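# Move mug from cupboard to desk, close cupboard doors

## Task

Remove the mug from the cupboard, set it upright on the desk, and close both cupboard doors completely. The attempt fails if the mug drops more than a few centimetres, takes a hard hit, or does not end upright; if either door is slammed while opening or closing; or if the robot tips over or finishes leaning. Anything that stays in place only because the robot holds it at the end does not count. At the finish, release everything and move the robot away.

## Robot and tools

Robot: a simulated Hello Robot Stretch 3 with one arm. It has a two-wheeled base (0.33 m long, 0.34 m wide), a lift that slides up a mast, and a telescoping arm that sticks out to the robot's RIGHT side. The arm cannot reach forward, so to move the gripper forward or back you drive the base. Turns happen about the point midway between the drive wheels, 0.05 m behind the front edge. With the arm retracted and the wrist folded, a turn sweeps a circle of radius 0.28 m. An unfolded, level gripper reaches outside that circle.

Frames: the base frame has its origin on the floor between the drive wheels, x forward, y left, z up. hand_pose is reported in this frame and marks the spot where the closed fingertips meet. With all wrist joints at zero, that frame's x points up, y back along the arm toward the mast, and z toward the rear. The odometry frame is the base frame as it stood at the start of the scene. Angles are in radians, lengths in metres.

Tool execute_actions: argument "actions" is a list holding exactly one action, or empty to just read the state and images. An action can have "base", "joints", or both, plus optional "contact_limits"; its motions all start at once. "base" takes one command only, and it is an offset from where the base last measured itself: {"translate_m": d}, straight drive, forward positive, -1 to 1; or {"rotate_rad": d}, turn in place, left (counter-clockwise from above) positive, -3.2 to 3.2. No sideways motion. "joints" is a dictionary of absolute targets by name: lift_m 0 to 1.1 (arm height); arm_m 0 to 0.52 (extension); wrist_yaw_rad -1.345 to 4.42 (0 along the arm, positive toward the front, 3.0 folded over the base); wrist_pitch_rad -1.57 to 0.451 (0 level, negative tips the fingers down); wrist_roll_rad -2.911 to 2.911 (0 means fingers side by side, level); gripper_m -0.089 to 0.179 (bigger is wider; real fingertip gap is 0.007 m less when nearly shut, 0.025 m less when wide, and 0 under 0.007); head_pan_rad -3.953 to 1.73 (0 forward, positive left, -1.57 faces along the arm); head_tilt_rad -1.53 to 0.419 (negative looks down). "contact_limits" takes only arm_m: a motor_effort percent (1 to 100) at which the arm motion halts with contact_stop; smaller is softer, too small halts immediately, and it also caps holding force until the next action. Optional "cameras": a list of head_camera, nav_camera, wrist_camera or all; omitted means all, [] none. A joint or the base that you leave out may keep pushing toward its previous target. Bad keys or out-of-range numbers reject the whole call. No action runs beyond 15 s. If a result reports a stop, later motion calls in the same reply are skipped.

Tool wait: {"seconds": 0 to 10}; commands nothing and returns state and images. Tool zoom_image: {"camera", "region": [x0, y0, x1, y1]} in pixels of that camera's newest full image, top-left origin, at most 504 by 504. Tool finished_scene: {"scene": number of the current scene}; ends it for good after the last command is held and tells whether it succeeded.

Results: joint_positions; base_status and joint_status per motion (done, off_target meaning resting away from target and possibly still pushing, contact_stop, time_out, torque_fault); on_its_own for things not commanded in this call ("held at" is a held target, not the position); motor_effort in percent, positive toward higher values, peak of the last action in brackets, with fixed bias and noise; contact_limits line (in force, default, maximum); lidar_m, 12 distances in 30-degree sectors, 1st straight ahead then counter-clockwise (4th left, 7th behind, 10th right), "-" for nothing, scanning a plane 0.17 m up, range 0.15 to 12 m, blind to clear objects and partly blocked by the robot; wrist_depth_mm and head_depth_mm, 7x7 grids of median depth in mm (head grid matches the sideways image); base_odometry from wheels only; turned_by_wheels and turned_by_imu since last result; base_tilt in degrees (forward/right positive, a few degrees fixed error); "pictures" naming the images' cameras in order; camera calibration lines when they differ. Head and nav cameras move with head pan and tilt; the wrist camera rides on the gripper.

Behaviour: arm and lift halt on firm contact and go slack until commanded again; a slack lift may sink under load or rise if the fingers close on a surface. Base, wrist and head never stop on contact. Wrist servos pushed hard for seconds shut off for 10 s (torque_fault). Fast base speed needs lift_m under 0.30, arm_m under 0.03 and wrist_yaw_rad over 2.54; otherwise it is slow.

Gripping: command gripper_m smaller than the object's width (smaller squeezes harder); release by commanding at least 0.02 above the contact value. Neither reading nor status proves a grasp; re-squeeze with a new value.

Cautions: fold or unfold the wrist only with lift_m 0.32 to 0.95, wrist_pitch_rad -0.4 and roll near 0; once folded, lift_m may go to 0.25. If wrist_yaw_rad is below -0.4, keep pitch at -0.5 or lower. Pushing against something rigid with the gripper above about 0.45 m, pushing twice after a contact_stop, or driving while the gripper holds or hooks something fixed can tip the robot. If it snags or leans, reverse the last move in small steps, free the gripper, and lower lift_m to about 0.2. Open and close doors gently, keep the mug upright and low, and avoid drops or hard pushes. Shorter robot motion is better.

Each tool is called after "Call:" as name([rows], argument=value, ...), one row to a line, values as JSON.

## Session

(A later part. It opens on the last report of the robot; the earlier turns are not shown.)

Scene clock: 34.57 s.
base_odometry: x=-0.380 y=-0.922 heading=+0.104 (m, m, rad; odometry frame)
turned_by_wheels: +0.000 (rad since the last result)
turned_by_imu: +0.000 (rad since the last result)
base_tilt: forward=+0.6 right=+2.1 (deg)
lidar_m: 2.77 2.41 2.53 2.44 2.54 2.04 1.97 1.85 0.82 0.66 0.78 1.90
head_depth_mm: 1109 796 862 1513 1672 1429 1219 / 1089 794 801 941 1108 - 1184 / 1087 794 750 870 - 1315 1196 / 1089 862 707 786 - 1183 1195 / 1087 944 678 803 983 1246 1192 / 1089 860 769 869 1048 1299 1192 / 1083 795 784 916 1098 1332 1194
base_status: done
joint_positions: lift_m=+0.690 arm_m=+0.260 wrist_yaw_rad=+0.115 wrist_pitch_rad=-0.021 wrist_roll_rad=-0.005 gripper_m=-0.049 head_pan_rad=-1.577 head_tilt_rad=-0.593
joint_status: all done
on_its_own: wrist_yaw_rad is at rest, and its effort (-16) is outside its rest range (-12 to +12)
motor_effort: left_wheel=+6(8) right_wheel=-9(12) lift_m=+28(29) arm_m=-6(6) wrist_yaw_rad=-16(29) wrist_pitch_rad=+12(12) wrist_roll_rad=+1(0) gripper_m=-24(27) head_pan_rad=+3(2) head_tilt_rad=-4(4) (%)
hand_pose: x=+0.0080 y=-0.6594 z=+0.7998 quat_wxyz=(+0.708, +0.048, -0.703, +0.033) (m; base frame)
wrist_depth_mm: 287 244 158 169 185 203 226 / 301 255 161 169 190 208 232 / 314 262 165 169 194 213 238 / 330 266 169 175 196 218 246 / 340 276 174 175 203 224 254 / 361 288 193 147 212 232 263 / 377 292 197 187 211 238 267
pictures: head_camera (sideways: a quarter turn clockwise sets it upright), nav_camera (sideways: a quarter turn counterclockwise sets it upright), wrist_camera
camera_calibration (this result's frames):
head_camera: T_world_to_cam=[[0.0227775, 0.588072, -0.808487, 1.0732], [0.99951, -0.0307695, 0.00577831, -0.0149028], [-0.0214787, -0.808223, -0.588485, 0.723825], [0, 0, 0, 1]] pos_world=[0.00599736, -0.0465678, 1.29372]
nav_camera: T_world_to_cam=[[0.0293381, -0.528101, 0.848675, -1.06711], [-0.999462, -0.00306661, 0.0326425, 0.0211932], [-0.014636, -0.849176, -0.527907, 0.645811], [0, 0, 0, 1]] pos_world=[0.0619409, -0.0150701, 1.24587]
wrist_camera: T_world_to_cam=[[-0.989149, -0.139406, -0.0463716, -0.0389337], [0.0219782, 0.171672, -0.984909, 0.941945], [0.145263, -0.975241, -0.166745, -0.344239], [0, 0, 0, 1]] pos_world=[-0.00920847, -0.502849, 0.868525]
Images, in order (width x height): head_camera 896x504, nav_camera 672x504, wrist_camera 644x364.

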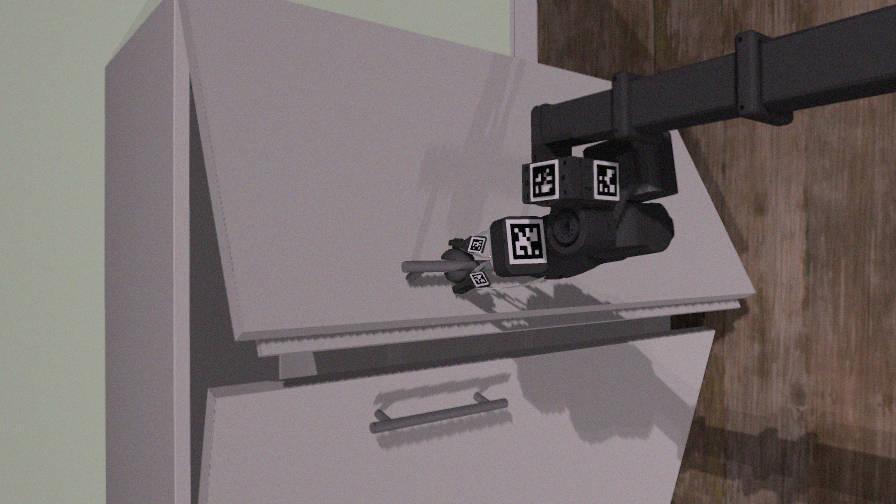

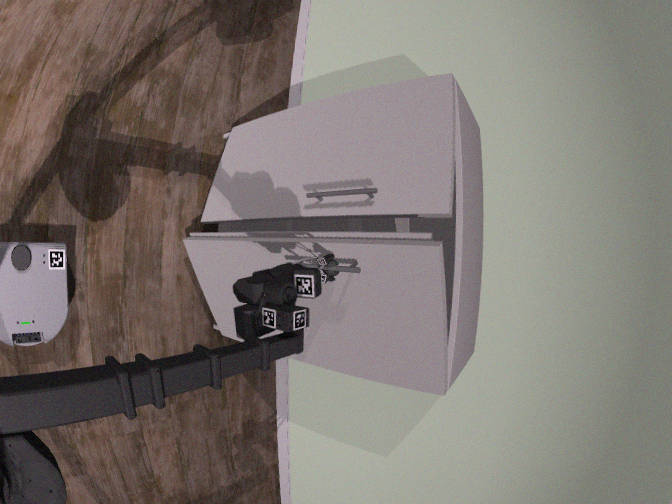

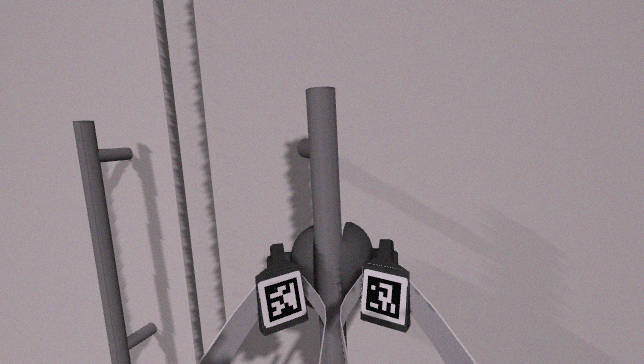

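Call:
execute_actions([
  {"base":{"translate_m":-0.085},"joints":{"arm_m":0.2,"wrist_yaw_rad":0.25}},
], cameras=[])

Call:
execute_actions([
  {"base":{"translate_m":-0.11},"joints":{"arm_m":0.155,"wrist_yaw_rad":0.4,"head_pan_rad":-1.3}},
], cameras=["head_camera"])

Call:
execute_actions([
  {"base":{"translate_m":-0.12},"joints":{"arm_m":0.134,"wrist_yaw_rad":0.55}},
])

Scene clock: 36.67 s.
base_odometry: x=-0.465 y=-0.931 heading=+0.104 (m, m, rad; odometry frame)
turned_by_wheels: +0.000 (rad since the last result)
turned_by_imu: +0.000 (rad since the last result)
base_tilt: forward=+0.6 right=+2.0 (deg)
lidar_m: 2.86 2.49 2.52 2.43 2.54 1.96 1.89 1.84 0.85 0.59 0.77 1.90
head_depth_mm: 1106 1212 1394 1604 1682 1402 - / 1088 794 830 988 1627 - 1191 / 1088 793 740 867 1012 1327 1196 / 1090 940 672 773 - 1140 1192 / 1082 1206 611 684 805 1007 1167 / 1085 1208 624 951 1089 1298 1193 / 1086 863 768 871 1061 1293 1191
base_status: done
joint_positions: lift_m=+0.690 arm_m=+0.200 wrist_yaw_rad=+0.259 wrist_pitch_rad=-0.021 wrist_roll_rad=-0.005 gripper_m=-0.049 head_pan_rad=-1.577 head_tilt_rad=-0.593
joint_status: all done
motor_effort: left_wheel=+4(12) right_wheel=-7(16) lift_m=+28(28) arm_m=-5(10) wrist_yaw_rad=-9(51) wrist_pitch_rad=+13(13) wrist_roll_rad=+0(1) gripper_m=-23(29) head_pan_rad=+3(3) head_tilt_rad=-3(4) (%)
hand_pose: x=+0.0440 y=-0.5925 z=+0.7996 quat_wxyz=(+0.704, +0.099, -0.698, +0.084) (m; base frame)
wrist_depth_mm: 555 371 156 171 190 218 249 / 547 390 159 172 194 221 256 / 574 401 164 171 199 224 263 / - 425 168 175 204 230 271 / - 448 171 175 209 237 276 / - 482 188 148 220 243 287 / - 500 193 187 215 250 297
pictures: none
No camera images: the call's "cameras" was empty. Leave "cameras" out to get every camera's image.

Scene clock: 38.83 s.
base_odometry: x=-0.574 y=-0.942 heading=+0.104 (m, m, rad; odometry frame)
turned_by_wheels: +0.000 (rad since the last result)
turned_by_imu: +0.000 (rad since the last result)
base_tilt: forward=+0.6 right=+2.0 (deg)
lidar_m: 2.96 2.60 2.52 2.44 2.49 1.85 1.78 1.84 1.36 0.52 0.52 1.90
head_depth_mm: 1046 797 710 863 1541 - 1146 / 1074 864 634 755 901 - 1172 / 1099 1218 575 656 783 1011 1169 / 1128 1249 553 615 726 916 1144 / 1154 1294 1184 1315 1430 1362 1192 / 1169 789 849 1002 1220 1392 1190 / 1202 837 926 1111 1393 1393 1191
base_status: done
joint_positions: lift_m=+0.690 arm_m=+0.155 wrist_yaw_rad=+0.420 wrist_pitch_rad=-0.022 wrist_roll_rad=-0.005 gripper_m=-0.049 head_pan_rad=-1.307 head_tilt_rad=-0.593
joint_status: all done
on_its_own: wrist_yaw_rad is at rest, and its effort (-20) is outside its rest range (-12 to +12)
motor_effort: left_wheel=+5(12) right_wheel=-9(18) lift_m=+28(29) arm_m=-4(17) wrist_yaw_rad=-20(68) wrist_pitch_rad=+13(13) wrist_roll_rad=+0(0) gripper_m=-24(32) head_pan_rad=+3(20) head_tilt_rad=-3(4) (%)
hand_pose: x=+0.0827 y=-0.5338 z=+0.7995 quat_wxyz=(+0.695, +0.155, -0.688, +0.140) (m; base frame)
wrist_depth_mm: - 646 154 172 199 228 277 / - 628 157 175 203 238 286 / - 671 161 173 206 241 295 / - 717 164 174 210 248 305 / - 760 170 177 217 255 312 / - - 169 150 232 264 325 / - - 180 189 223 272 335
pictures: head_camera (sideways: a quarter turn clockwise sets it upright)
camera_calibration (this result's frames):
head_camera: T_world_to_cam=[[-0.134769, 0.572875, -0.808487, 1.07416], [0.971562, 0.236714, 0.00577831, -0.0147323], [0.194691, -0.784717, -0.588485, 0.722506], [0, 0, 0, 1]] pos_world=[0.0184115, -0.044911, 1.29372]
Images, in order (width x height): head_camera 896x504.

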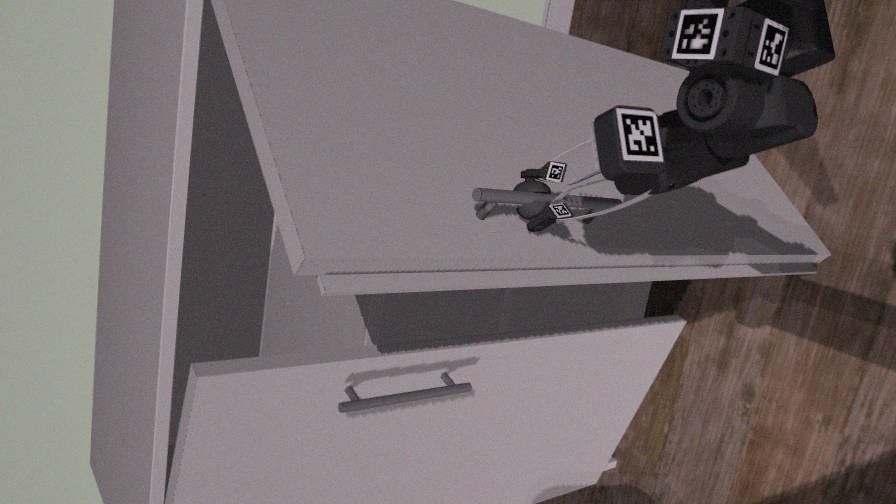

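Scene clock: 41.10 s.
base_odometry: x=-0.694 y=-0.955 heading=+0.105 (m, m, rad; odometry frame)
turned_by_wheels: +0.000 (rad since the last result)
turned_by_imu: +0.000 (rad since the last result)
base_tilt: forward=+0.5 right=+2.0 (deg)
lidar_m: 3.08 2.71 2.53 2.44 2.32 1.72 1.66 1.74 1.36 0.53 0.48 1.20
head_depth_mm: 1053 1124 1299 1494 1634 1461 1147 / 1070 794 735 900 1538 1438 1143 / 1097 945 616 728 878 - 1192 / 1127 1250 545 610 684 874 1123 / 1154 1288 517 555 676 1308 1170 / 1169 1322 1246 1362 1263 1364 1196 / 1198 883 877 1046 1312 1396 1191
base_status: done
joint_positions: lift_m=+0.690 arm_m=+0.134 wrist_yaw_rad=+0.581 wrist_pitch_rad=-0.022 wrist_roll_rad=-0.005 gripper_m=-0.049 head_pan_rad=-1.307 head_tilt_rad=-0.593
joint_status: wrist_yaw_rad off_target (ended at +0.581, target +0.550); the others done
on_its_own: wrist_yaw_rad is at rest, and its effort (-33) is outside its rest range (-12 to +12)
motor_effort: left_wheel=+7(12) right_wheel=-11(13) lift_m=+29(29) arm_m=-1(13) wrist_yaw_rad=-33(65) wrist_pitch_rad=+13(13) wrist_roll_rad=+0(0) gripper_m=-26(31) head_pan_rad=+4(3) head_tilt_rad=-4(4) (%)
hand_pose: x=+0.1189 y=-0.4928 z=+0.7994 quat_wxyz=(+0.682, +0.210, -0.673, +0.195) (m; base frame)
wrist_depth_mm: - 162 153 175 205 250 315 / - - 155 178 210 255 322 / - - 158 173 214 263 335 / - - 162 177 220 270 351 / - - 165 176 227 278 365 / - - 167 - 241 286 373 / - - 179 190 232 295 392
pictures: head_camera (sideways: a quarter turn clockwise sets it upright), nav_camera (sideways: a quarter turn counterclockwise sets it upright), wrist_camera
camera_calibration (this result's frames):
head_camera: T_world_to_cam=[[-0.134774, 0.572874, -0.808487, 1.07416], [0.97156, 0.236724, 0.0057783, -0.0147323], [0.194699, -0.784715, -0.588485, 0.722506], [0, 0, 0, 1]] pos_world=[0.0184119, -0.0449109, 1.29372]
nav_camera: T_world_to_cam=[[0.169022, -0.501182, 0.848675, -1.06796], [-0.962496, -0.269324, 0.0326425, 0.0209677], [0.212208, -0.822363, -0.527907, 0.644427], [0, 0, 0, 1]] pos_world=[0.0639376, 0.000357183, 1.24587]
wrist_camera: T_world_to_cam=[[-0.821217, -0.568726, -0.0464101, -0.137526], [-0.058319, 0.164561, -0.984641, 0.916339], [0.567628, -0.805897, -0.168307, -0.163504], [0, 0, 0, 1]] pos_world=[0.0333109, -0.360776, 0.868364]
Images, in order (width x height): head_camera 896x504, nav_camera 672x504, wrist_camera 644x364.

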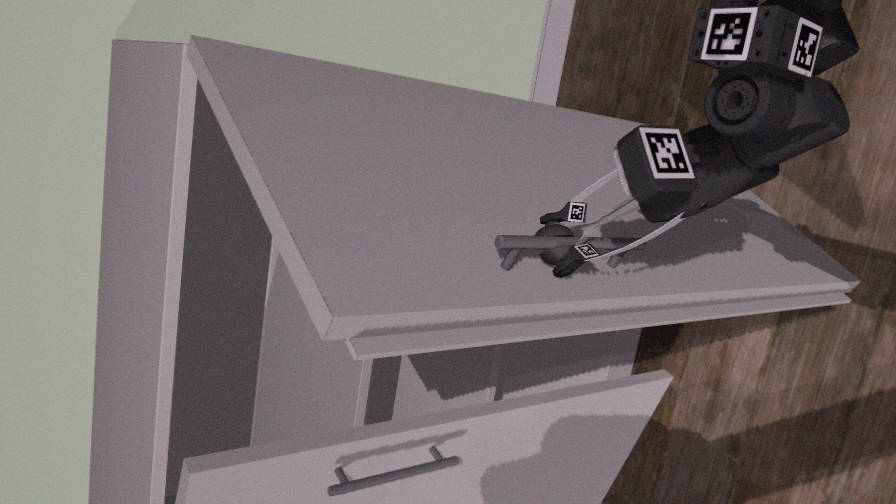

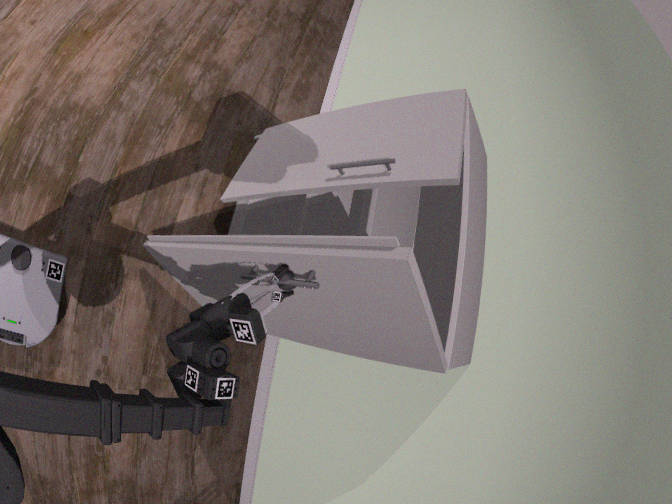

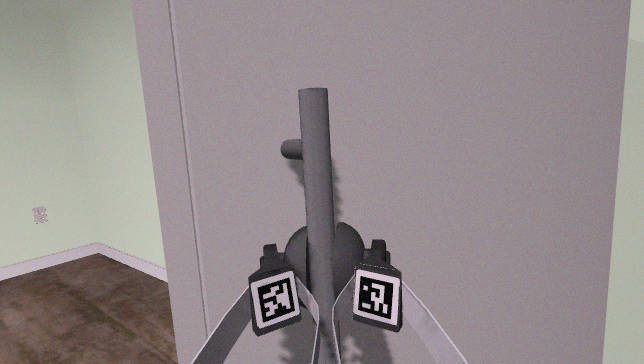

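Call:
execute_actions([
  {"base":{"translate_m":-0.14},"joints":{"arm_m":0.135,"wrist_yaw_rad":0.75}},
], cameras=[])

Call:
execute_actions([
  {"joints":{"gripper_m":0.05}},
], cameras=[])

Call:
execute_actions([
  {"base":{"translate_m":-0.06},"joints":{"arm_m":0.0}},
], cameras=["nav_camera"])

Call:
execute_actions([
  {"base":{"translate_m":0.45},"joints":{"gripper_m":0,"wrist_yaw_rad":0.9,"head_pan_rad":-1.45}},
])

Scene clock: 43.80 s.
base_odometry: x=-0.833 y=-0.970 heading=+0.105 (m, m, rad; odometry frame)
turned_by_wheels: +0.000 (rad since the last result)
turned_by_imu: +0.000 (rad since the last result)
base_tilt: forward=+0.5 right=+2.0 (deg)
lidar_m: 2.86 2.85 2.53 2.45 2.14 1.57 1.53 1.59 1.35 0.61 0.45 1.12
head_depth_mm: 1059 1171 1314 1486 1623 1461 1143 / 1076 1192 1355 1544 1672 1468 1145 / 1098 808 832 1019 1547 - 1194 / 1120 944 620 711 836 991 1168 / 1151 1291 530 549 627 762 1015 / 1162 1320 1186 535 1514 1397 1192 / 1193 1371 1245 1409 1311 1391 1192
base_status: done
joint_positions: lift_m=+0.690 arm_m=+0.135 wrist_yaw_rad=+0.762 wrist_pitch_rad=-0.022 wrist_roll_rad=-0.005 gripper_m=-0.049 head_pan_rad=-1.307 head_tilt_rad=-0.593
joint_status: all done
on_its_own: wrist_yaw_rad is at rest, and its effort (-14) is outside its rest range (-12 to +12)
motor_effort: left_wheel=+4(8) right_wheel=-4(9) lift_m=+29(29) arm_m=-2(6) wrist_yaw_rad=-14(60) wrist_pitch_rad=+13(13) wrist_roll_rad=+0(0) gripper_m=-24(30) head_pan_rad=+5(3) head_tilt_rad=-3(4) (%)
hand_pose: x=+0.1551 y=-0.4650 z=+0.7994 quat_wxyz=(+0.661, +0.270, -0.651, +0.256) (m; base frame)
wrist_depth_mm: - 158 149 177 216 279 499 / - 161 151 175 221 289 528 / - - 154 169 224 295 586 / - - 159 176 232 305 629 / - - 162 174 239 313 690 / - - 164 151 257 324 713 / - - 176 190 243 336 740
pictures: none
No camera images: the call's "cameras" was empty. Leave "cameras" out to get every camera's image.

Scene clock: 45.30 s.
base_odometry: x=-0.833 y=-0.970 heading=+0.105 (m, m, rad; odometry frame)
turned_by_wheels: +0.000 (rad since the last result)
turned_by_imu: +0.000 (rad since the last result)
base_tilt: forward=+0.6 right=+2.0 (deg)
lidar_m: 2.86 2.85 2.53 2.44 2.13 1.57 1.52 1.59 1.36 0.63 0.46 1.13
head_depth_mm: 1056 1172 1316 1487 1623 1458 1153 / 1077 1194 1352 1540 1669 1462 1142 / 1093 801 835 1024 1589 - 1189 / 1124 942 634 729 854 1019 1163 / 1149 1284 543 571 623 774 1024 / 1168 1323 1185 524 1517 1397 1193 / 1196 1366 1248 1413 1306 1392 1190
base_status: not commanded
joint_positions: lift_m=+0.690 arm_m=+0.135 wrist_yaw_rad=+0.749 wrist_pitch_rad=-0.022 wrist_roll_rad=-0.005 gripper_m=+0.050 head_pan_rad=-1.307 head_tilt_rad=-0.593
joint_status: all done
motor_effort: left_wheel=+3(4) right_wheel=-2(5) lift_m=+28(29) arm_m=-3(4) wrist_yaw_rad=+2(17) wrist_pitch_rad=+13(13) wrist_roll_rad=+0(0) gripper_m=+0(94) head_pan_rad=+3(4) head_tilt_rad=-3(3) (%)
hand_pose: x=+0.1526 y=-0.4674 z=+0.7994 quat_wxyz=(+0.663, +0.265, -0.653, +0.252) (m; base frame)
wrist_depth_mm: - 162 160 190 233 300 589 / - 166 163 193 238 304 641 / - 171 166 196 241 315 682 / - - 168 201 246 321 717 / - - 169 204 262 331 719 / - - 169 205 - 348 718 / - - 180 202 264 371 747
pictures: none
No camera images: the call's "cameras" was empty. Leave "cameras" out to get every camera's image.

Scene clock: 47.53 s.
base_odometry: x=-0.893 y=-0.976 heading=+0.105 (m, m, rad; odometry frame)
turned_by_wheels: +0.000 (rad since the last result)
turned_by_imu: +0.000 (rad since the last result)
base_tilt: forward=+0.6 right=+2.1 (deg)
lidar_m: 2.91 2.91 2.53 2.45 2.05 1.52 1.46 1.53 1.35 0.76 0.49 1.09
head_depth_mm: 1055 1171 1313 1492 1631 1393 1193 / 1086 1209 1355 1541 1664 1395 1193 / 1100 1051 1293 1523 1635 1389 1231 / 1124 795 780 897 1055 1299 1269 / 1152 943 627 700 787 929 1124 / 1161 1326 543 576 651 813 1167 / 1194 1365 1186 551 1407 1395 1191
base_status: done
joint_positions: lift_m=+0.690 arm_m=+0.002 wrist_yaw_rad=+0.749 wrist_pitch_rad=-0.021 wrist_roll_rad=-0.005 gripper_m=+0.050 head_pan_rad=-1.307 head_tilt_rad=-0.593
joint_status: all done
joint sent to its limit — the command would take arm_m past its lower limit, so that joint was sent only as far as its limit.
motor_effort: left_wheel=+2(4) right_wheel=-2(6) lift_m=+29(28) arm_m=-6(7) wrist_yaw_rad=+3(1) wrist_pitch_rad=+13(13) wrist_roll_rad=+0(0) gripper_m=+0(0) head_pan_rad=+3(3) head_tilt_rad=-4(3) (%)
hand_pose: x=+0.1526 y=-0.3343 z=+0.7996 quat_wxyz=(+0.663, +0.265, -0.653, +0.252) (m; base frame)
wrist_depth_mm: - - - 293 351 453 812 / - - - 300 363 469 786 / - - - 305 367 484 815 / - - - 312 371 496 816 / - - - 321 400 511 838 / - - - 326 - 520 858 / - - - 333 402 568 857
pictures: nav_camera (sideways: a quarter turn counterclockwise sets it upright)
camera_calibration (this result's frames):
nav_camera: T_world_to_cam=[[0.169101, -0.501156, 0.848674, -1.06796], [-0.962454, -0.269475, 0.0326425, 0.0209675], [0.212337, -0.822329, -0.527908, 0.644428], [0, 0, 0, 1]] pos_world=[0.0639375, 0.000366327, 1.24587]
Images, in order (width x height): nav_camera 672x504.

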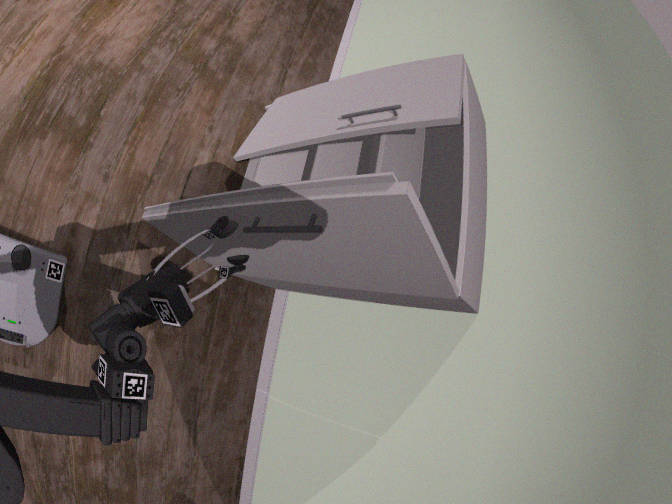

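Scene clock: 53.43 s.
base_odometry: x=-0.445 y=-0.929 heading=+0.105 (m, m, rad; odometry frame)
turned_by_wheels: +0.000 (rad since the last result)
turned_by_imu: +0.002 (rad since the last result)
base_tilt: forward=+0.6 right=+2.1 (deg)
lidar_m: 2.84 2.47 2.52 2.44 2.55 1.97 1.91 1.84 0.43 0.79 0.76 1.90
head_depth_mm: 1057 946 1100 1042 960 718 1146 / 1070 944 1129 1318 1433 1360 1166 / 1081 1203 1141 1316 1470 1362 1193 / 1094 1219 1186 1312 1466 1396 1246 / 1113 941 1131 1225 1149 1326 1242 / 1127 819 803 931 1140 1335 1192 / 1140 782 852 1006 1233 1395 1191
base_status: done
joint_positions: lift_m=+0.690 arm_m=+0.002 wrist_yaw_rad=+0.897 wrist_pitch_rad=-0.021 wrist_roll_rad=-0.005 gripper_m=+0.000 head_pan_rad=-1.443 head_tilt_rad=-0.593
joint_status: all done
motor_effort: left_wheel=+1(7) right_wheel=-2(2) lift_m=+28(28) arm_m=-6(6) wrist_yaw_rad=+3(4) wrist_pitch_rad=+13(13) wrist_roll_rad=+1(0) gripper_m=-2(92) head_pan_rad=-2(14) head_tilt_rad=-3(4) (%)
hand_pose: x=+0.1785 y=-0.3065 z=+0.7996 quat_wxyz=(+0.642, +0.313, -0.632, +0.301) (m; base frame)
wrist_depth_mm: - - - - - 505 516 / - - - - 724 513 783 / - - - - 741 528 809 / - - - - 784 539 568 / - - - - 783 540 840 / - - - - 718 549 805 / - - - - 915 567 640
pictures: head_camera (sideways: a quarter turn clockwise sets it upright), nav_camera (sideways: a quarter turn counterclockwise sets it upright), wrist_camera
camera_calibration (this result's frames):
head_camera: T_world_to_cam=[[-0.056011, 0.585843, -0.808486, 1.07368], [0.994657, 0.103071, 0.00577827, -0.0148731], [0.0867166, -0.803843, -0.588486, 0.723166], [0, 0, 0, 1]] pos_world=[0.0122211, -0.0461638, 1.29372]
nav_camera: T_world_to_cam=[[0.0996452, -0.519445, 0.848674, -1.06754], [-0.990089, -0.136597, 0.0326425, 0.0211361], [0.0989705, -0.843515, -0.527908, 0.64512], [0, 0, 0, 1]] pos_world=[0.0634539, -0.00747286, 1.24587]
wrist_camera: T_world_to_cam=[[-0.603485, -0.796023, -0.0464024, -0.0911834], [-0.105903, 0.137694, -0.984797, 0.889767], [0.790311, -0.589396, -0.167398, -0.0212331], [0, 0, 0, 1]] pos_world=[0.0559819, -0.207615, 0.868454]
Images, in order (width x height): head_camera 896x504, nav_camera 672x504, wrist_camera 644x364.

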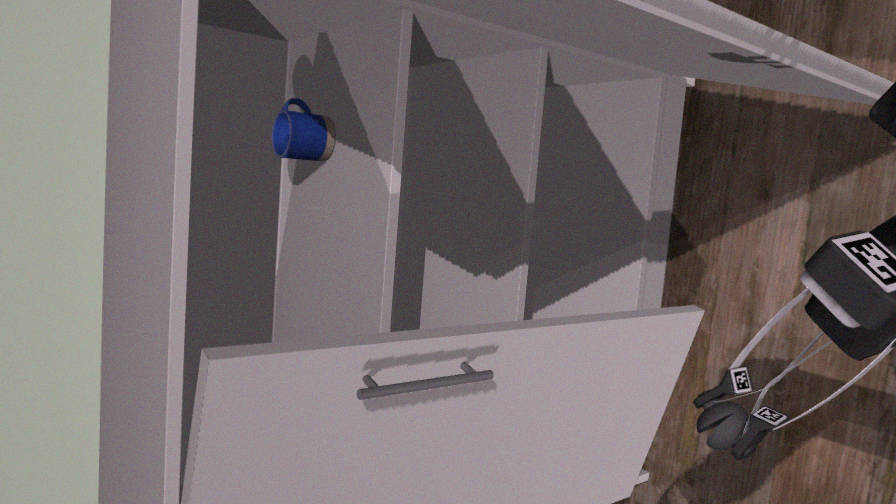

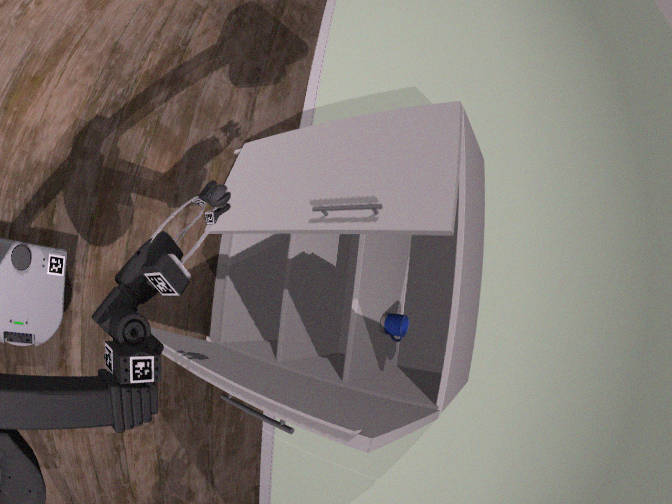

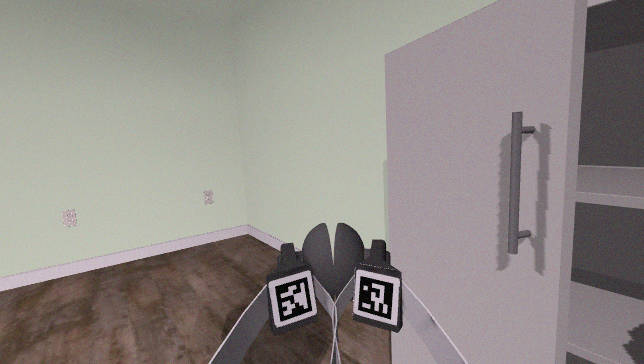

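Call:
execute_actions([
  {"base":{"rotate_rad":-1.07},"joints":{"wrist_yaw_rad":1.6,"lift_m":0.75}},
], cameras=[])

Call:
execute_actions([
  {"base":{"translate_m":0.362}},
], cameras=[])

Call:
execute_actions([
  {"base":{"rotate_rad":0.81},"joints":{"wrist_yaw_rad":0,"head_pan_rad":-1.57}},
], cameras=[])

Call:
execute_actions([
  {"joints":{"arm_m":0.2,"gripper_m":0.14}},
])

Scene clock: 56.47 s.
base_odometry: x=-0.445 y=-0.929 heading=-0.965 (m, m, rad; odometry frame)
turned_by_wheels: -1.070 (rad since the last result)
turned_by_imu: -1.085 (rad since the last result)
base_tilt: forward=+0.6 right=+2.0 (deg)
lidar_m: 0.77 1.86 2.84 2.47 2.53 2.43 2.53 1.99 1.91 1.89 0.43 0.91
head_depth_mm: 1667 1834 2027 2090 1672 1391 1215 / 1769 1939 2167 2105 1676 1394 1245 / 1883 2090 2338 2098 1678 1391 1248 / 1883 2107 2373 2095 1677 1399 1190 / 1669 1843 2060 2104 1676 1392 1218 / 1502 1633 1785 1947 1679 1395 1192 / 1356 1463 1606 1756 1673 1323 1090
base_status: done
joint_positions: lift_m=+0.750 arm_m=+0.002 wrist_yaw_rad=+1.598 wrist_pitch_rad=-0.020 wrist_roll_rad=-0.005 gripper_m=+0.000 head_pan_rad=-1.443 head_tilt_rad=-0.593
joint_status: all done
motor_effort: left_wheel=+3(7) right_wheel=-4(7) lift_m=+58(61) arm_m=-7(6) wrist_yaw_rad=+3(3) wrist_pitch_rad=+12(13) wrist_roll_rad=+0(0) gripper_m=-2(2) head_pan_rad=-3(3) head_tilt_rad=-3(4) (%)
hand_pose: x=+0.2342 y=-0.1402 z=+0.8589 quat_wxyz=(+0.500, +0.510, -0.486, +0.503) (m; base frame)
wrist_depth_mm: - - - - - 995 860 / - - - 818 - 852 723 / - - - 771 - - 866 / - - - 762 - 914 750 / - - - 790 - - 665 / - - - - - 956 805 / - - - 864 - 772 674
pictures: none
No camera images: the call's "cameras" was empty. Leave "cameras" out to get every camera's image.

Scene clock: 61.37 s.
base_odometry: x=-0.239 y=-1.226 heading=-0.964 (m, m, rad; odometry frame)
turned_by_wheels: +0.000 (rad since the last result)
turned_by_imu: +0.002 (rad since the last result)
base_tilt: forward=+0.5 right=+2.1 (deg)
lidar_m: 0.45 1.43 2.66 2.43 2.82 2.75 2.85 2.17 2.09 0.34 0.55 0.42
head_depth_mm: 1826 2012 2200 1892 1591 1396 1217 / 1889 2100 2386 411 451 528 1218 / 1645 1864 2069 456 525 621 740 / 1425 1594 513 525 618 754 965 / 1259 1387 545 618 752 962 1199 / 1132 1222 619 752 931 1181 1164 / 1024 1078 709 826 1028 1178 1101
base_status: done
joint_positions: lift_m=+0.750 arm_m=+0.002 wrist_yaw_rad=+1.598 wrist_pitch_rad=-0.020 wrist_roll_rad=-0.005 gripper_m=+0.000 head_pan_rad=-1.443 head_tilt_rad=-0.593
joint_status: not commanded
motor_effort: left_wheel=+3(7) right_wheel=-4(4) lift_m=+58(58) arm_m=-7(7) wrist_yaw_rad=+3(2) wrist_pitch_rad=+12(12) wrist_roll_rad=+0(0) gripper_m=-3(2) head_pan_rad=-2(2) head_tilt_rad=-3(4) (%)
hand_pose: x=+0.2342 y=-0.1402 z=+0.8589 quat_wxyz=(+0.500, +0.510, -0.486, +0.503) (m; base frame)
wrist_depth_mm: - - - 325 426 397 410 / - - 492 338 729 689 624 / - - 504 351 833 733 654 / - - 535 352 836 744 660 / - - 582 364 521 550 480 / - - 620 - 882 732 385 / - - 700 363 689 731 685
pictures: none
No camera images: the call's "cameras" was empty. Leave "cameras" out to get every camera's image.

Scene clock: 63.60 s.
base_odometry: x=-0.239 y=-1.226 heading=-0.155 (m, m, rad; odometry frame)
turned_by_wheels: +0.810 (rad since the last result)
turned_by_imu: +0.822 (rad since the last result)
base_tilt: forward=+0.6 right=+2.0 (deg)
lidar_m: 2.09 2.42 3.10 2.75 2.76 2.39 2.09 0.34 0.42 0.87 0.42 0.57
head_depth_mm: 922 737 748 810 858 870 881 / 902 735 929 887 1030 1172 1215 / 882 736 1065 887 1087 1264 - / 857 737 1034 887 1060 1208 1155 / 838 737 1029 889 1028 1178 1144 / 817 735 997 888 755 675 813 / 800 737 570 450 508 616 817
base_status: done
joint_positions: lift_m=+0.750 arm_m=+0.002 wrist_yaw_rad=+0.003 wrist_pitch_rad=-0.020 wrist_roll_rad=-0.005 gripper_m=+0.000 head_pan_rad=-1.563 head_tilt_rad=-0.593
joint_status: all done
motor_effort: left_wheel=-3(8) right_wheel=+5(8) lift_m=+58(58) arm_m=-7(6) wrist_yaw_rad=-3(4) wrist_pitch_rad=+12(12) wrist_roll_rad=+0(0) gripper_m=-2(2) head_pan_rad=-3(11) head_tilt_rad=-4(3) (%)
hand_pose: x=-0.0208 y=-0.4027 z=+0.8589 quat_wxyz=(+0.709, +0.008, -0.705, -0.007) (m; base frame)
wrist_depth_mm: 314 328 342 356 371 382 309 / 533 569 622 682 614 425 315 / 672 698 726 763 689 443 314 / 662 690 761 774 708 454 320 / 547 684 640 623 577 461 323 / 189 426 406 - 440 431 329 / 187 739 762 728 726 480 328
pictures: none
No camera images: the call's "cameras" was empty. Leave "cameras" out to get every camera's image.

Scene clock: 66.30 s.
base_odometry: x=-0.239 y=-1.226 heading=-0.155 (m, m, rad; odometry frame)
turned_by_wheels: +0.000 (rad since the last result)
turned_by_imu: +0.000 (rad since the last result)
base_tilt: forward=+0.6 right=+2.0 (deg)
lidar_m: 2.10 2.42 3.11 2.75 2.76 2.39 2.09 0.34 0.42 0.87 0.42 0.57
head_depth_mm: 926 738 748 810 824 - - / 903 734 926 889 - 1207 1181 / 879 735 1065 913 - 1209 1191 / 859 735 1034 890 1031 1205 1152 / 835 735 1028 904 1028 1177 1145 / 820 736 996 887 755 675 811 / 797 738 571 451 508 615 818
base_status: not commanded
joint_positions: lift_m=+0.750 arm_m=+0.200 wrist_yaw_rad=+0.002 wrist_pitch_rad=-0.020 wrist_roll_rad=-0.005 gripper_m=+0.140 head_pan_rad=-1.563 head_tilt_rad=-0.593
joint_status: all done
motor_effort: left_wheel=-3(2) right_wheel=+5(5) lift_m=+59(58) arm_m=+6(8) wrist_yaw_rad=-2(3) wrist_pitch_rad=+12(12) wrist_roll_rad=+1(0) gripper_m=+0(96) head_pan_rad=-2(1) head_tilt_rad=-3(3) (%)
hand_pose: x=-0.0210 y=-0.6002 z=+0.8589 quat_wxyz=(+0.709, +0.008, -0.705, -0.007) (m; base frame)
wrist_depth_mm: 322 328 340 359 373 346 271 / 470 498 528 565 535 372 273 / 489 518 544 573 588 379 278 / 499 526 538 570 593 387 284 / 500 523 551 428 524 382 285 / 433 428 399 378 379 - 286 / 315 281 299 287 282 263 259
pictures: head_camera (sideways: a quarter turn clockwise sets it upright), nav_camera (sideways: a quarter turn counterclockwise sets it upright), wrist_camera
camera_calibration (this result's frames):
head_camera: T_world_to_cam=[[0.0146481, 0.588332, -0.808487, 1.07325], [0.99984, -0.0169531, 0.00577827, -0.0149047], [-0.0103068, -0.808441, -0.588486, 0.723758], [0, 0, 0, 1]] pos_world=[0.00664095, -0.0465647, 1.29372]
nav_camera: T_world_to_cam=[[0.0366338, -0.527646, 0.848674, -1.06715], [-0.999325, -0.0168791, 0.0326425, 0.0211924], [-0.0028988, -0.849296, -0.527908, 0.645741], [0, 0, 0, 1]] pos_world=[0.0621439, -0.0142969, 1.24587]
wrist_camera: T_world_to_cam=[[-0.998575, -0.026419, -0.0463768, 0.0110161], [0.0413078, 0.167713, -0.98497, 0.988765], [0.0337999, -0.985482, -0.166383, -0.281264], [0, 0, 0, 1]] pos_world=[-0.0203367, -0.442718, 0.927617]
Images, in order (width x height): head_camera 896x504, nav_camera 672x504, wrist_camera 644x364.

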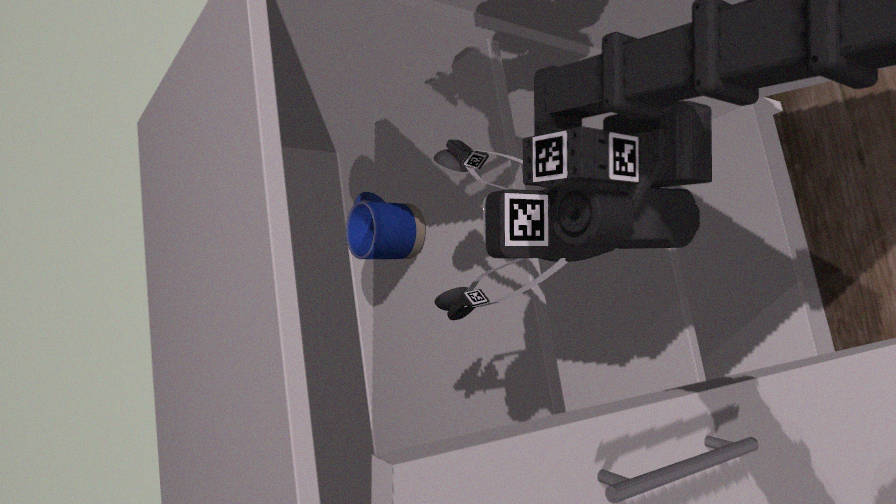

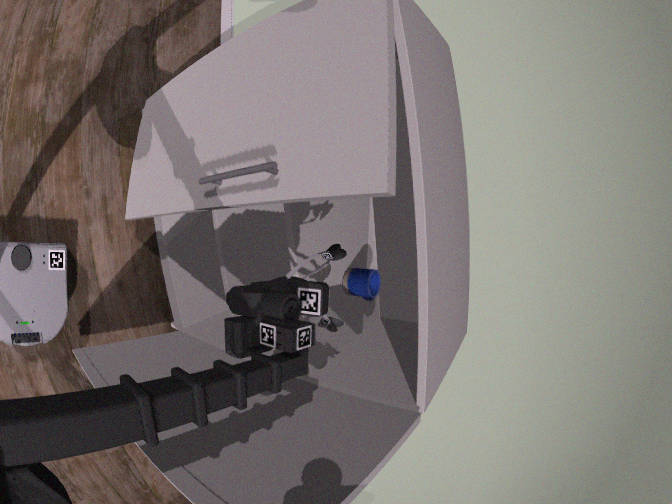

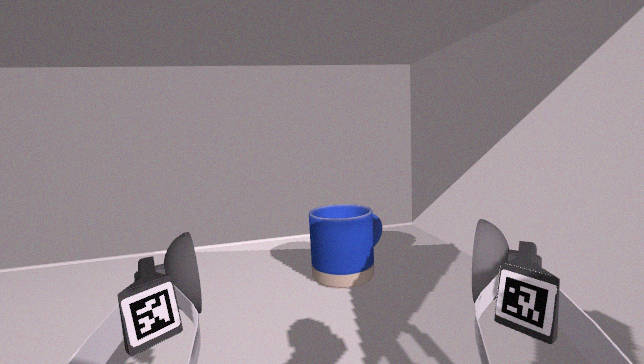

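Call:
execute_actions([
  {"base":{"translate_m":-0.006},"joints":{"arm_m":0.4,"lift_m":0.73,"wrist_pitch_rad":-0.2}},
], cameras=["head_camera","wrist_camera"])

Scene clock: 69.13 s.
base_odometry: x=-0.245 y=-1.225 heading=-0.155 (m, m, rad; odometry frame)
turned_by_wheels: +0.000 (rad since the last result)
turned_by_imu: +0.000 (rad since the last result)
base_tilt: forward=+0.5 right=+2.0 (deg)
lidar_m: 2.10 2.43 3.10 2.75 2.75 2.39 2.09 0.33 0.41 0.86 0.42 0.57
head_depth_mm: 928 737 737 800 835 799 - / 901 737 915 892 - 1208 1180 / 881 735 1069 - 1071 1235 1188 / 857 735 1033 858 1056 1208 1165 / 839 736 1026 889 1029 1181 1142 / 821 735 998 887 777 697 812 / 798 736 571 456 518 614 815
base_status: done
joint_positions: lift_m=+0.730 arm_m=+0.400 wrist_yaw_rad=+0.002 wrist_pitch_rad=-0.215 wrist_roll_rad=-0.005 gripper_m=+0.140 head_pan_rad=-1.563 head_tilt_rad=-0.593
joint_status: all done
motor_effort: left_wheel=-4(7) right_wheel=+4(7) lift_m=+28(57) arm_m=+5(2) wrist_yaw_rad=-1(1) wrist_pitch_rad=+9(11) wrist_roll_rad=+0(0) gripper_m=+0(0) head_pan_rad=-2(3) head_tilt_rad=-3(3) (%)
hand_pose: x=-0.0211 y=-0.7897 z=+0.7910 quat_wxyz=(+0.705, +0.077, -0.701, -0.075) (m; base frame)
wrist_depth_mm: 285 303 319 339 359 293 218 / 300 318 335 357 378 303 222 / 310 329 349 367 395 311 226 / 327 347 370 176 347 321 230 / 324 316 305 172 265 282 236 / 240 242 226 183 204 - 205 / 191 174 182 180 175 165 166
pictures: head_camera (sideways: a quarter turn clockwise sets it upright), wrist_camera
camera_calibration (this result's frames):
head_camera: T_world_to_cam=[[0.0146574, 0.588332, -0.808487, 1.07325], [0.999839, -0.0169691, 0.00577827, -0.0149047], [-0.0103197, -0.808441, -0.588486, 0.723758], [0, 0, 0, 1]] pos_world=[0.0066402, -0.0465647, 1.29372]
wrist_camera: T_world_to_cam=[[-0.998596, -0.0167213, -0.0502549, 0.0134992], [0.0410653, 0.35479, -0.934044, 1.06113], [0.0334484, -0.934797, -0.353605, -0.291209], [0, 0, 0, 1]] pos_world=[-0.020355, -0.648475, 0.88885]
Images, in order (width x height): head_camera 896x504, wrist_camera 644x364.

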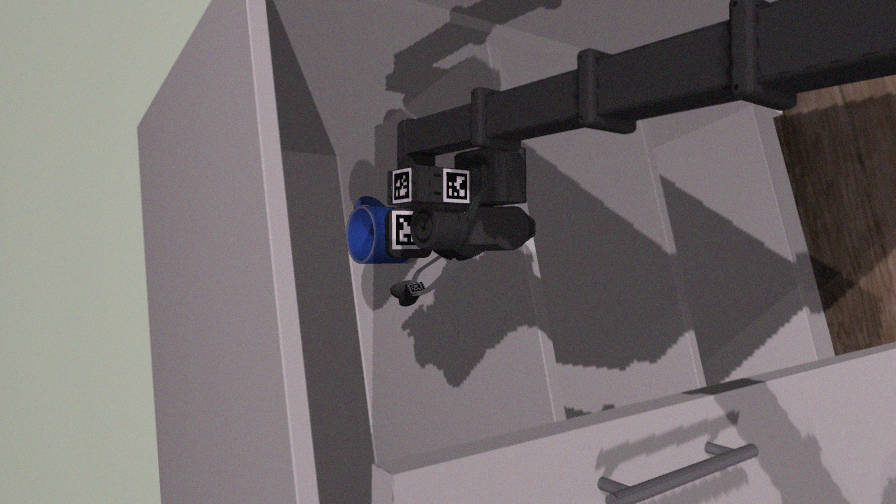

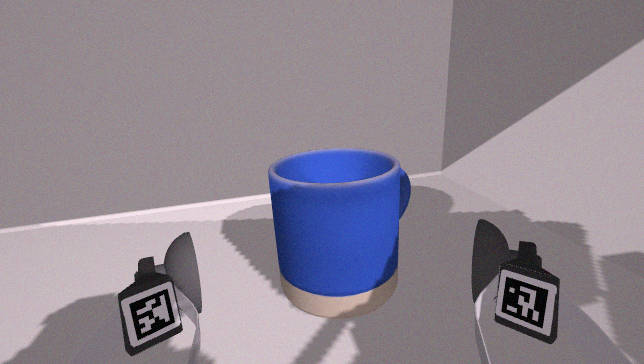

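Call:
execute_actions([
  {"joints":{"arm_m":0.46}},
], cameras=[])

Call:
execute_actions([
  {"joints":{"gripper_m":0.02}},
], cameras=["wrist_camera"])

Call:
execute_actions([
  {"joints":{"lift_m":0.755}},
], cameras=["wrist_camera"])

Scene clock: 70.93 s.
base_odometry: x=-0.245 y=-1.225 heading=-0.155 (m, m, rad; odometry frame)
turned_by_wheels: +0.000 (rad since the last result)
turned_by_imu: +0.000 (rad since the last result)
base_tilt: forward=+0.6 right=+2.1 (deg)
lidar_m: 2.10 2.44 3.13 2.75 2.76 2.39 2.09 0.33 0.41 0.86 0.42 0.57
head_depth_mm: 927 735 739 797 836 801 - / 901 734 914 886 - 1206 1195 / 881 736 1075 813 1055 1231 1193 / 861 735 1034 856 1059 1207 1169 / 841 735 1026 887 1029 1176 1148 / 818 736 999 888 776 695 813 / 799 739 570 456 517 614 818
base_status: not commanded
joint_positions: lift_m=+0.730 arm_m=+0.460 wrist_yaw_rad=+0.002 wrist_pitch_rad=-0.215 wrist_roll_rad=-0.005 gripper_m=+0.140 head_pan_rad=-1.563 head_tilt_rad=-0.593
joint_status: all done
motor_effort: left_wheel=-3(3) right_wheel=+4(5) lift_m=+28(28) arm_m=+6(6) wrist_yaw_rad=-1(2) wrist_pitch_rad=+9(9) wrist_roll_rad=+0(0) gripper_m=+0(0) head_pan_rad=-2(2) head_tilt_rad=-3(3) (%)
hand_pose: x=-0.0211 y=-0.8497 z=+0.7910 quat_wxyz=(+0.705, +0.077, -0.701, -0.075) (m; base frame)
wrist_depth_mm: 241 250 267 283 303 274 204 / 251 266 280 296 316 283 208 / 264 279 292 310 336 289 212 / 274 292 311 178 339 296 216 / 289 297 283 174 159 272 221 / 238 242 216 109 120 - 205 / 192 175 181 117 130 166 168
pictures: none
No camera images: the call's "cameras" was empty. Leave "cameras" out to get every camera's image.

Scene clock: 72.63 s.
base_odometry: x=-0.245 y=-1.225 heading=-0.155 (m, m, rad; odometry frame)
turned_by_wheels: +0.000 (rad since the last result)
turned_by_imu: +0.000 (rad since the last result)
base_tilt: forward=+0.6 right=+2.0 (deg)
lidar_m: 2.10 2.43 3.11 2.75 2.75 2.38 2.08 0.33 0.41 0.86 0.42 0.57
head_depth_mm: 927 735 735 799 835 801 - / 905 735 914 888 - 1206 1193 / 880 734 1075 - 1059 1232 1198 / 858 733 1039 855 1058 1206 1170 / 839 735 1028 885 1030 1179 1143 / 818 735 999 887 777 697 811 / 798 737 570 456 517 614 814
base_status: not commanded
joint_positions: lift_m=+0.730 arm_m=+0.460 wrist_yaw_rad=-0.002 wrist_pitch_rad=-0.219 wrist_roll_rad=-0.005 gripper_m=+0.021 head_pan_rad=-1.563 head_tilt_rad=-0.593
joint_status: all done
motor_effort: left_wheel=-3(5) right_wheel=+6(7) lift_m=+28(28) arm_m=+4(5) wrist_yaw_rad=+2(3) wrist_pitch_rad=+11(11) wrist_roll_rad=+0(0) gripper_m=-23(100) head_pan_rad=-3(3) head_tilt_rad=-4(4) (%)
hand_pose: x=-0.0219 y=-0.8495 z=+0.7901 quat_wxyz=(+0.705, +0.077, -0.701, -0.078) (m; base frame)
wrist_depth_mm: 242 252 266 283 299 274 202 / 252 266 281 296 318 277 208 / 264 276 299 312 334 289 210 / 273 288 306 172 344 299 215 / 286 294 265 175 125 268 219 / 237 231 114 103 108 211 201 / 188 185 168 110 123 166 167
pictures: wrist_camera
camera_calibration (this result's frames):
wrist_camera: T_world_to_cam=[[-0.998646, -0.0132481, -0.0503094, 0.0146415], [0.0422278, 0.358413, -0.932607, 1.0834], [0.0303869, -0.933469, -0.357369, -0.343322], [0, 0, 0, 1]] pos_world=[-0.0206955, -0.708591, 0.88843]
Images, in order (width x height): wrist_camera 644x364.

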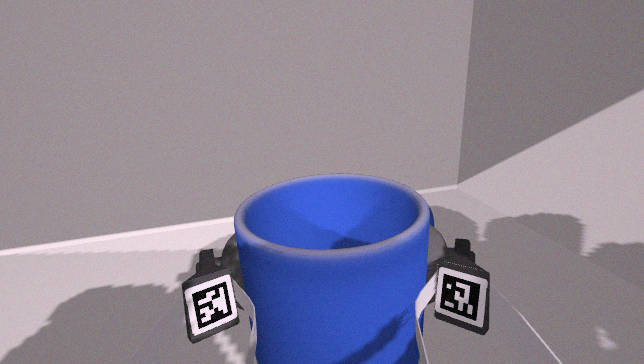

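Scene clock: 73.63 s.
base_odometry: x=-0.245 y=-1.225 heading=-0.155 (m, m, rad; odometry frame)
turned_by_wheels: +0.000 (rad since the last result)
turned_by_imu: +0.000 (rad since the last result)
base_tilt: forward=+0.5 right=+2.0 (deg)
lidar_m: 2.10 2.44 3.11 2.75 2.75 2.38 2.08 0.33 0.41 0.86 0.42 0.57
head_depth_mm: 927 736 736 797 797 - - / 903 734 910 889 1058 1202 1172 / 882 736 1068 829 1057 1233 1191 / 859 735 1041 860 1058 1206 1163 / 838 735 1031 884 1030 1175 1147 / 821 735 1000 887 776 696 813 / 800 735 570 456 518 613 817
base_status: not commanded
joint_positions: lift_m=+0.754 arm_m=+0.460 wrist_yaw_rad=-0.002 wrist_pitch_rad=-0.239 wrist_roll_rad=-0.005 gripper_m=+0.021 head_pan_rad=-1.563 head_tilt_rad=-0.593
joint_status: all done
motor_effort: left_wheel=-4(4) right_wheel=+5(6) lift_m=+62(63) arm_m=+4(4) wrist_yaw_rad=+2(1) wrist_pitch_rad=+23(24) wrist_roll_rad=+0(0) gripper_m=-23(23) head_pan_rad=-2(2) head_tilt_rad=-3(3) (%)
hand_pose: x=-0.0219 y=-0.8478 z=+0.8090 quat_wxyz=(+0.704, +0.084, -0.700, -0.085) (m; base frame)
wrist_depth_mm: 240 251 266 286 298 273 203 / 252 264 277 298 318 281 207 / 264 277 294 316 338 288 211 / 278 290 309 174 351 295 216 / 292 306 297 174 125 284 221 / 265 260 115 103 108 237 216 / 213 208 190 110 123 187 188
pictures: wrist_camera
camera_calibration (this result's frames):
wrist_camera: T_world_to_cam=[[-0.998644, -0.0122222, -0.0506082, 0.016733], [0.0422662, 0.377258, -0.925143, 1.11046], [0.0303996, -0.926028, -0.376229, -0.313421], [0, 0, 0, 1]] pos_world=[-0.0206966, -0.70896, 0.910259]
Images, in order (width x height): wrist_camera 644x364.

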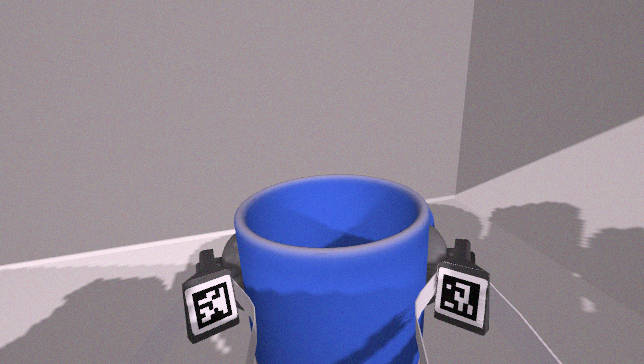

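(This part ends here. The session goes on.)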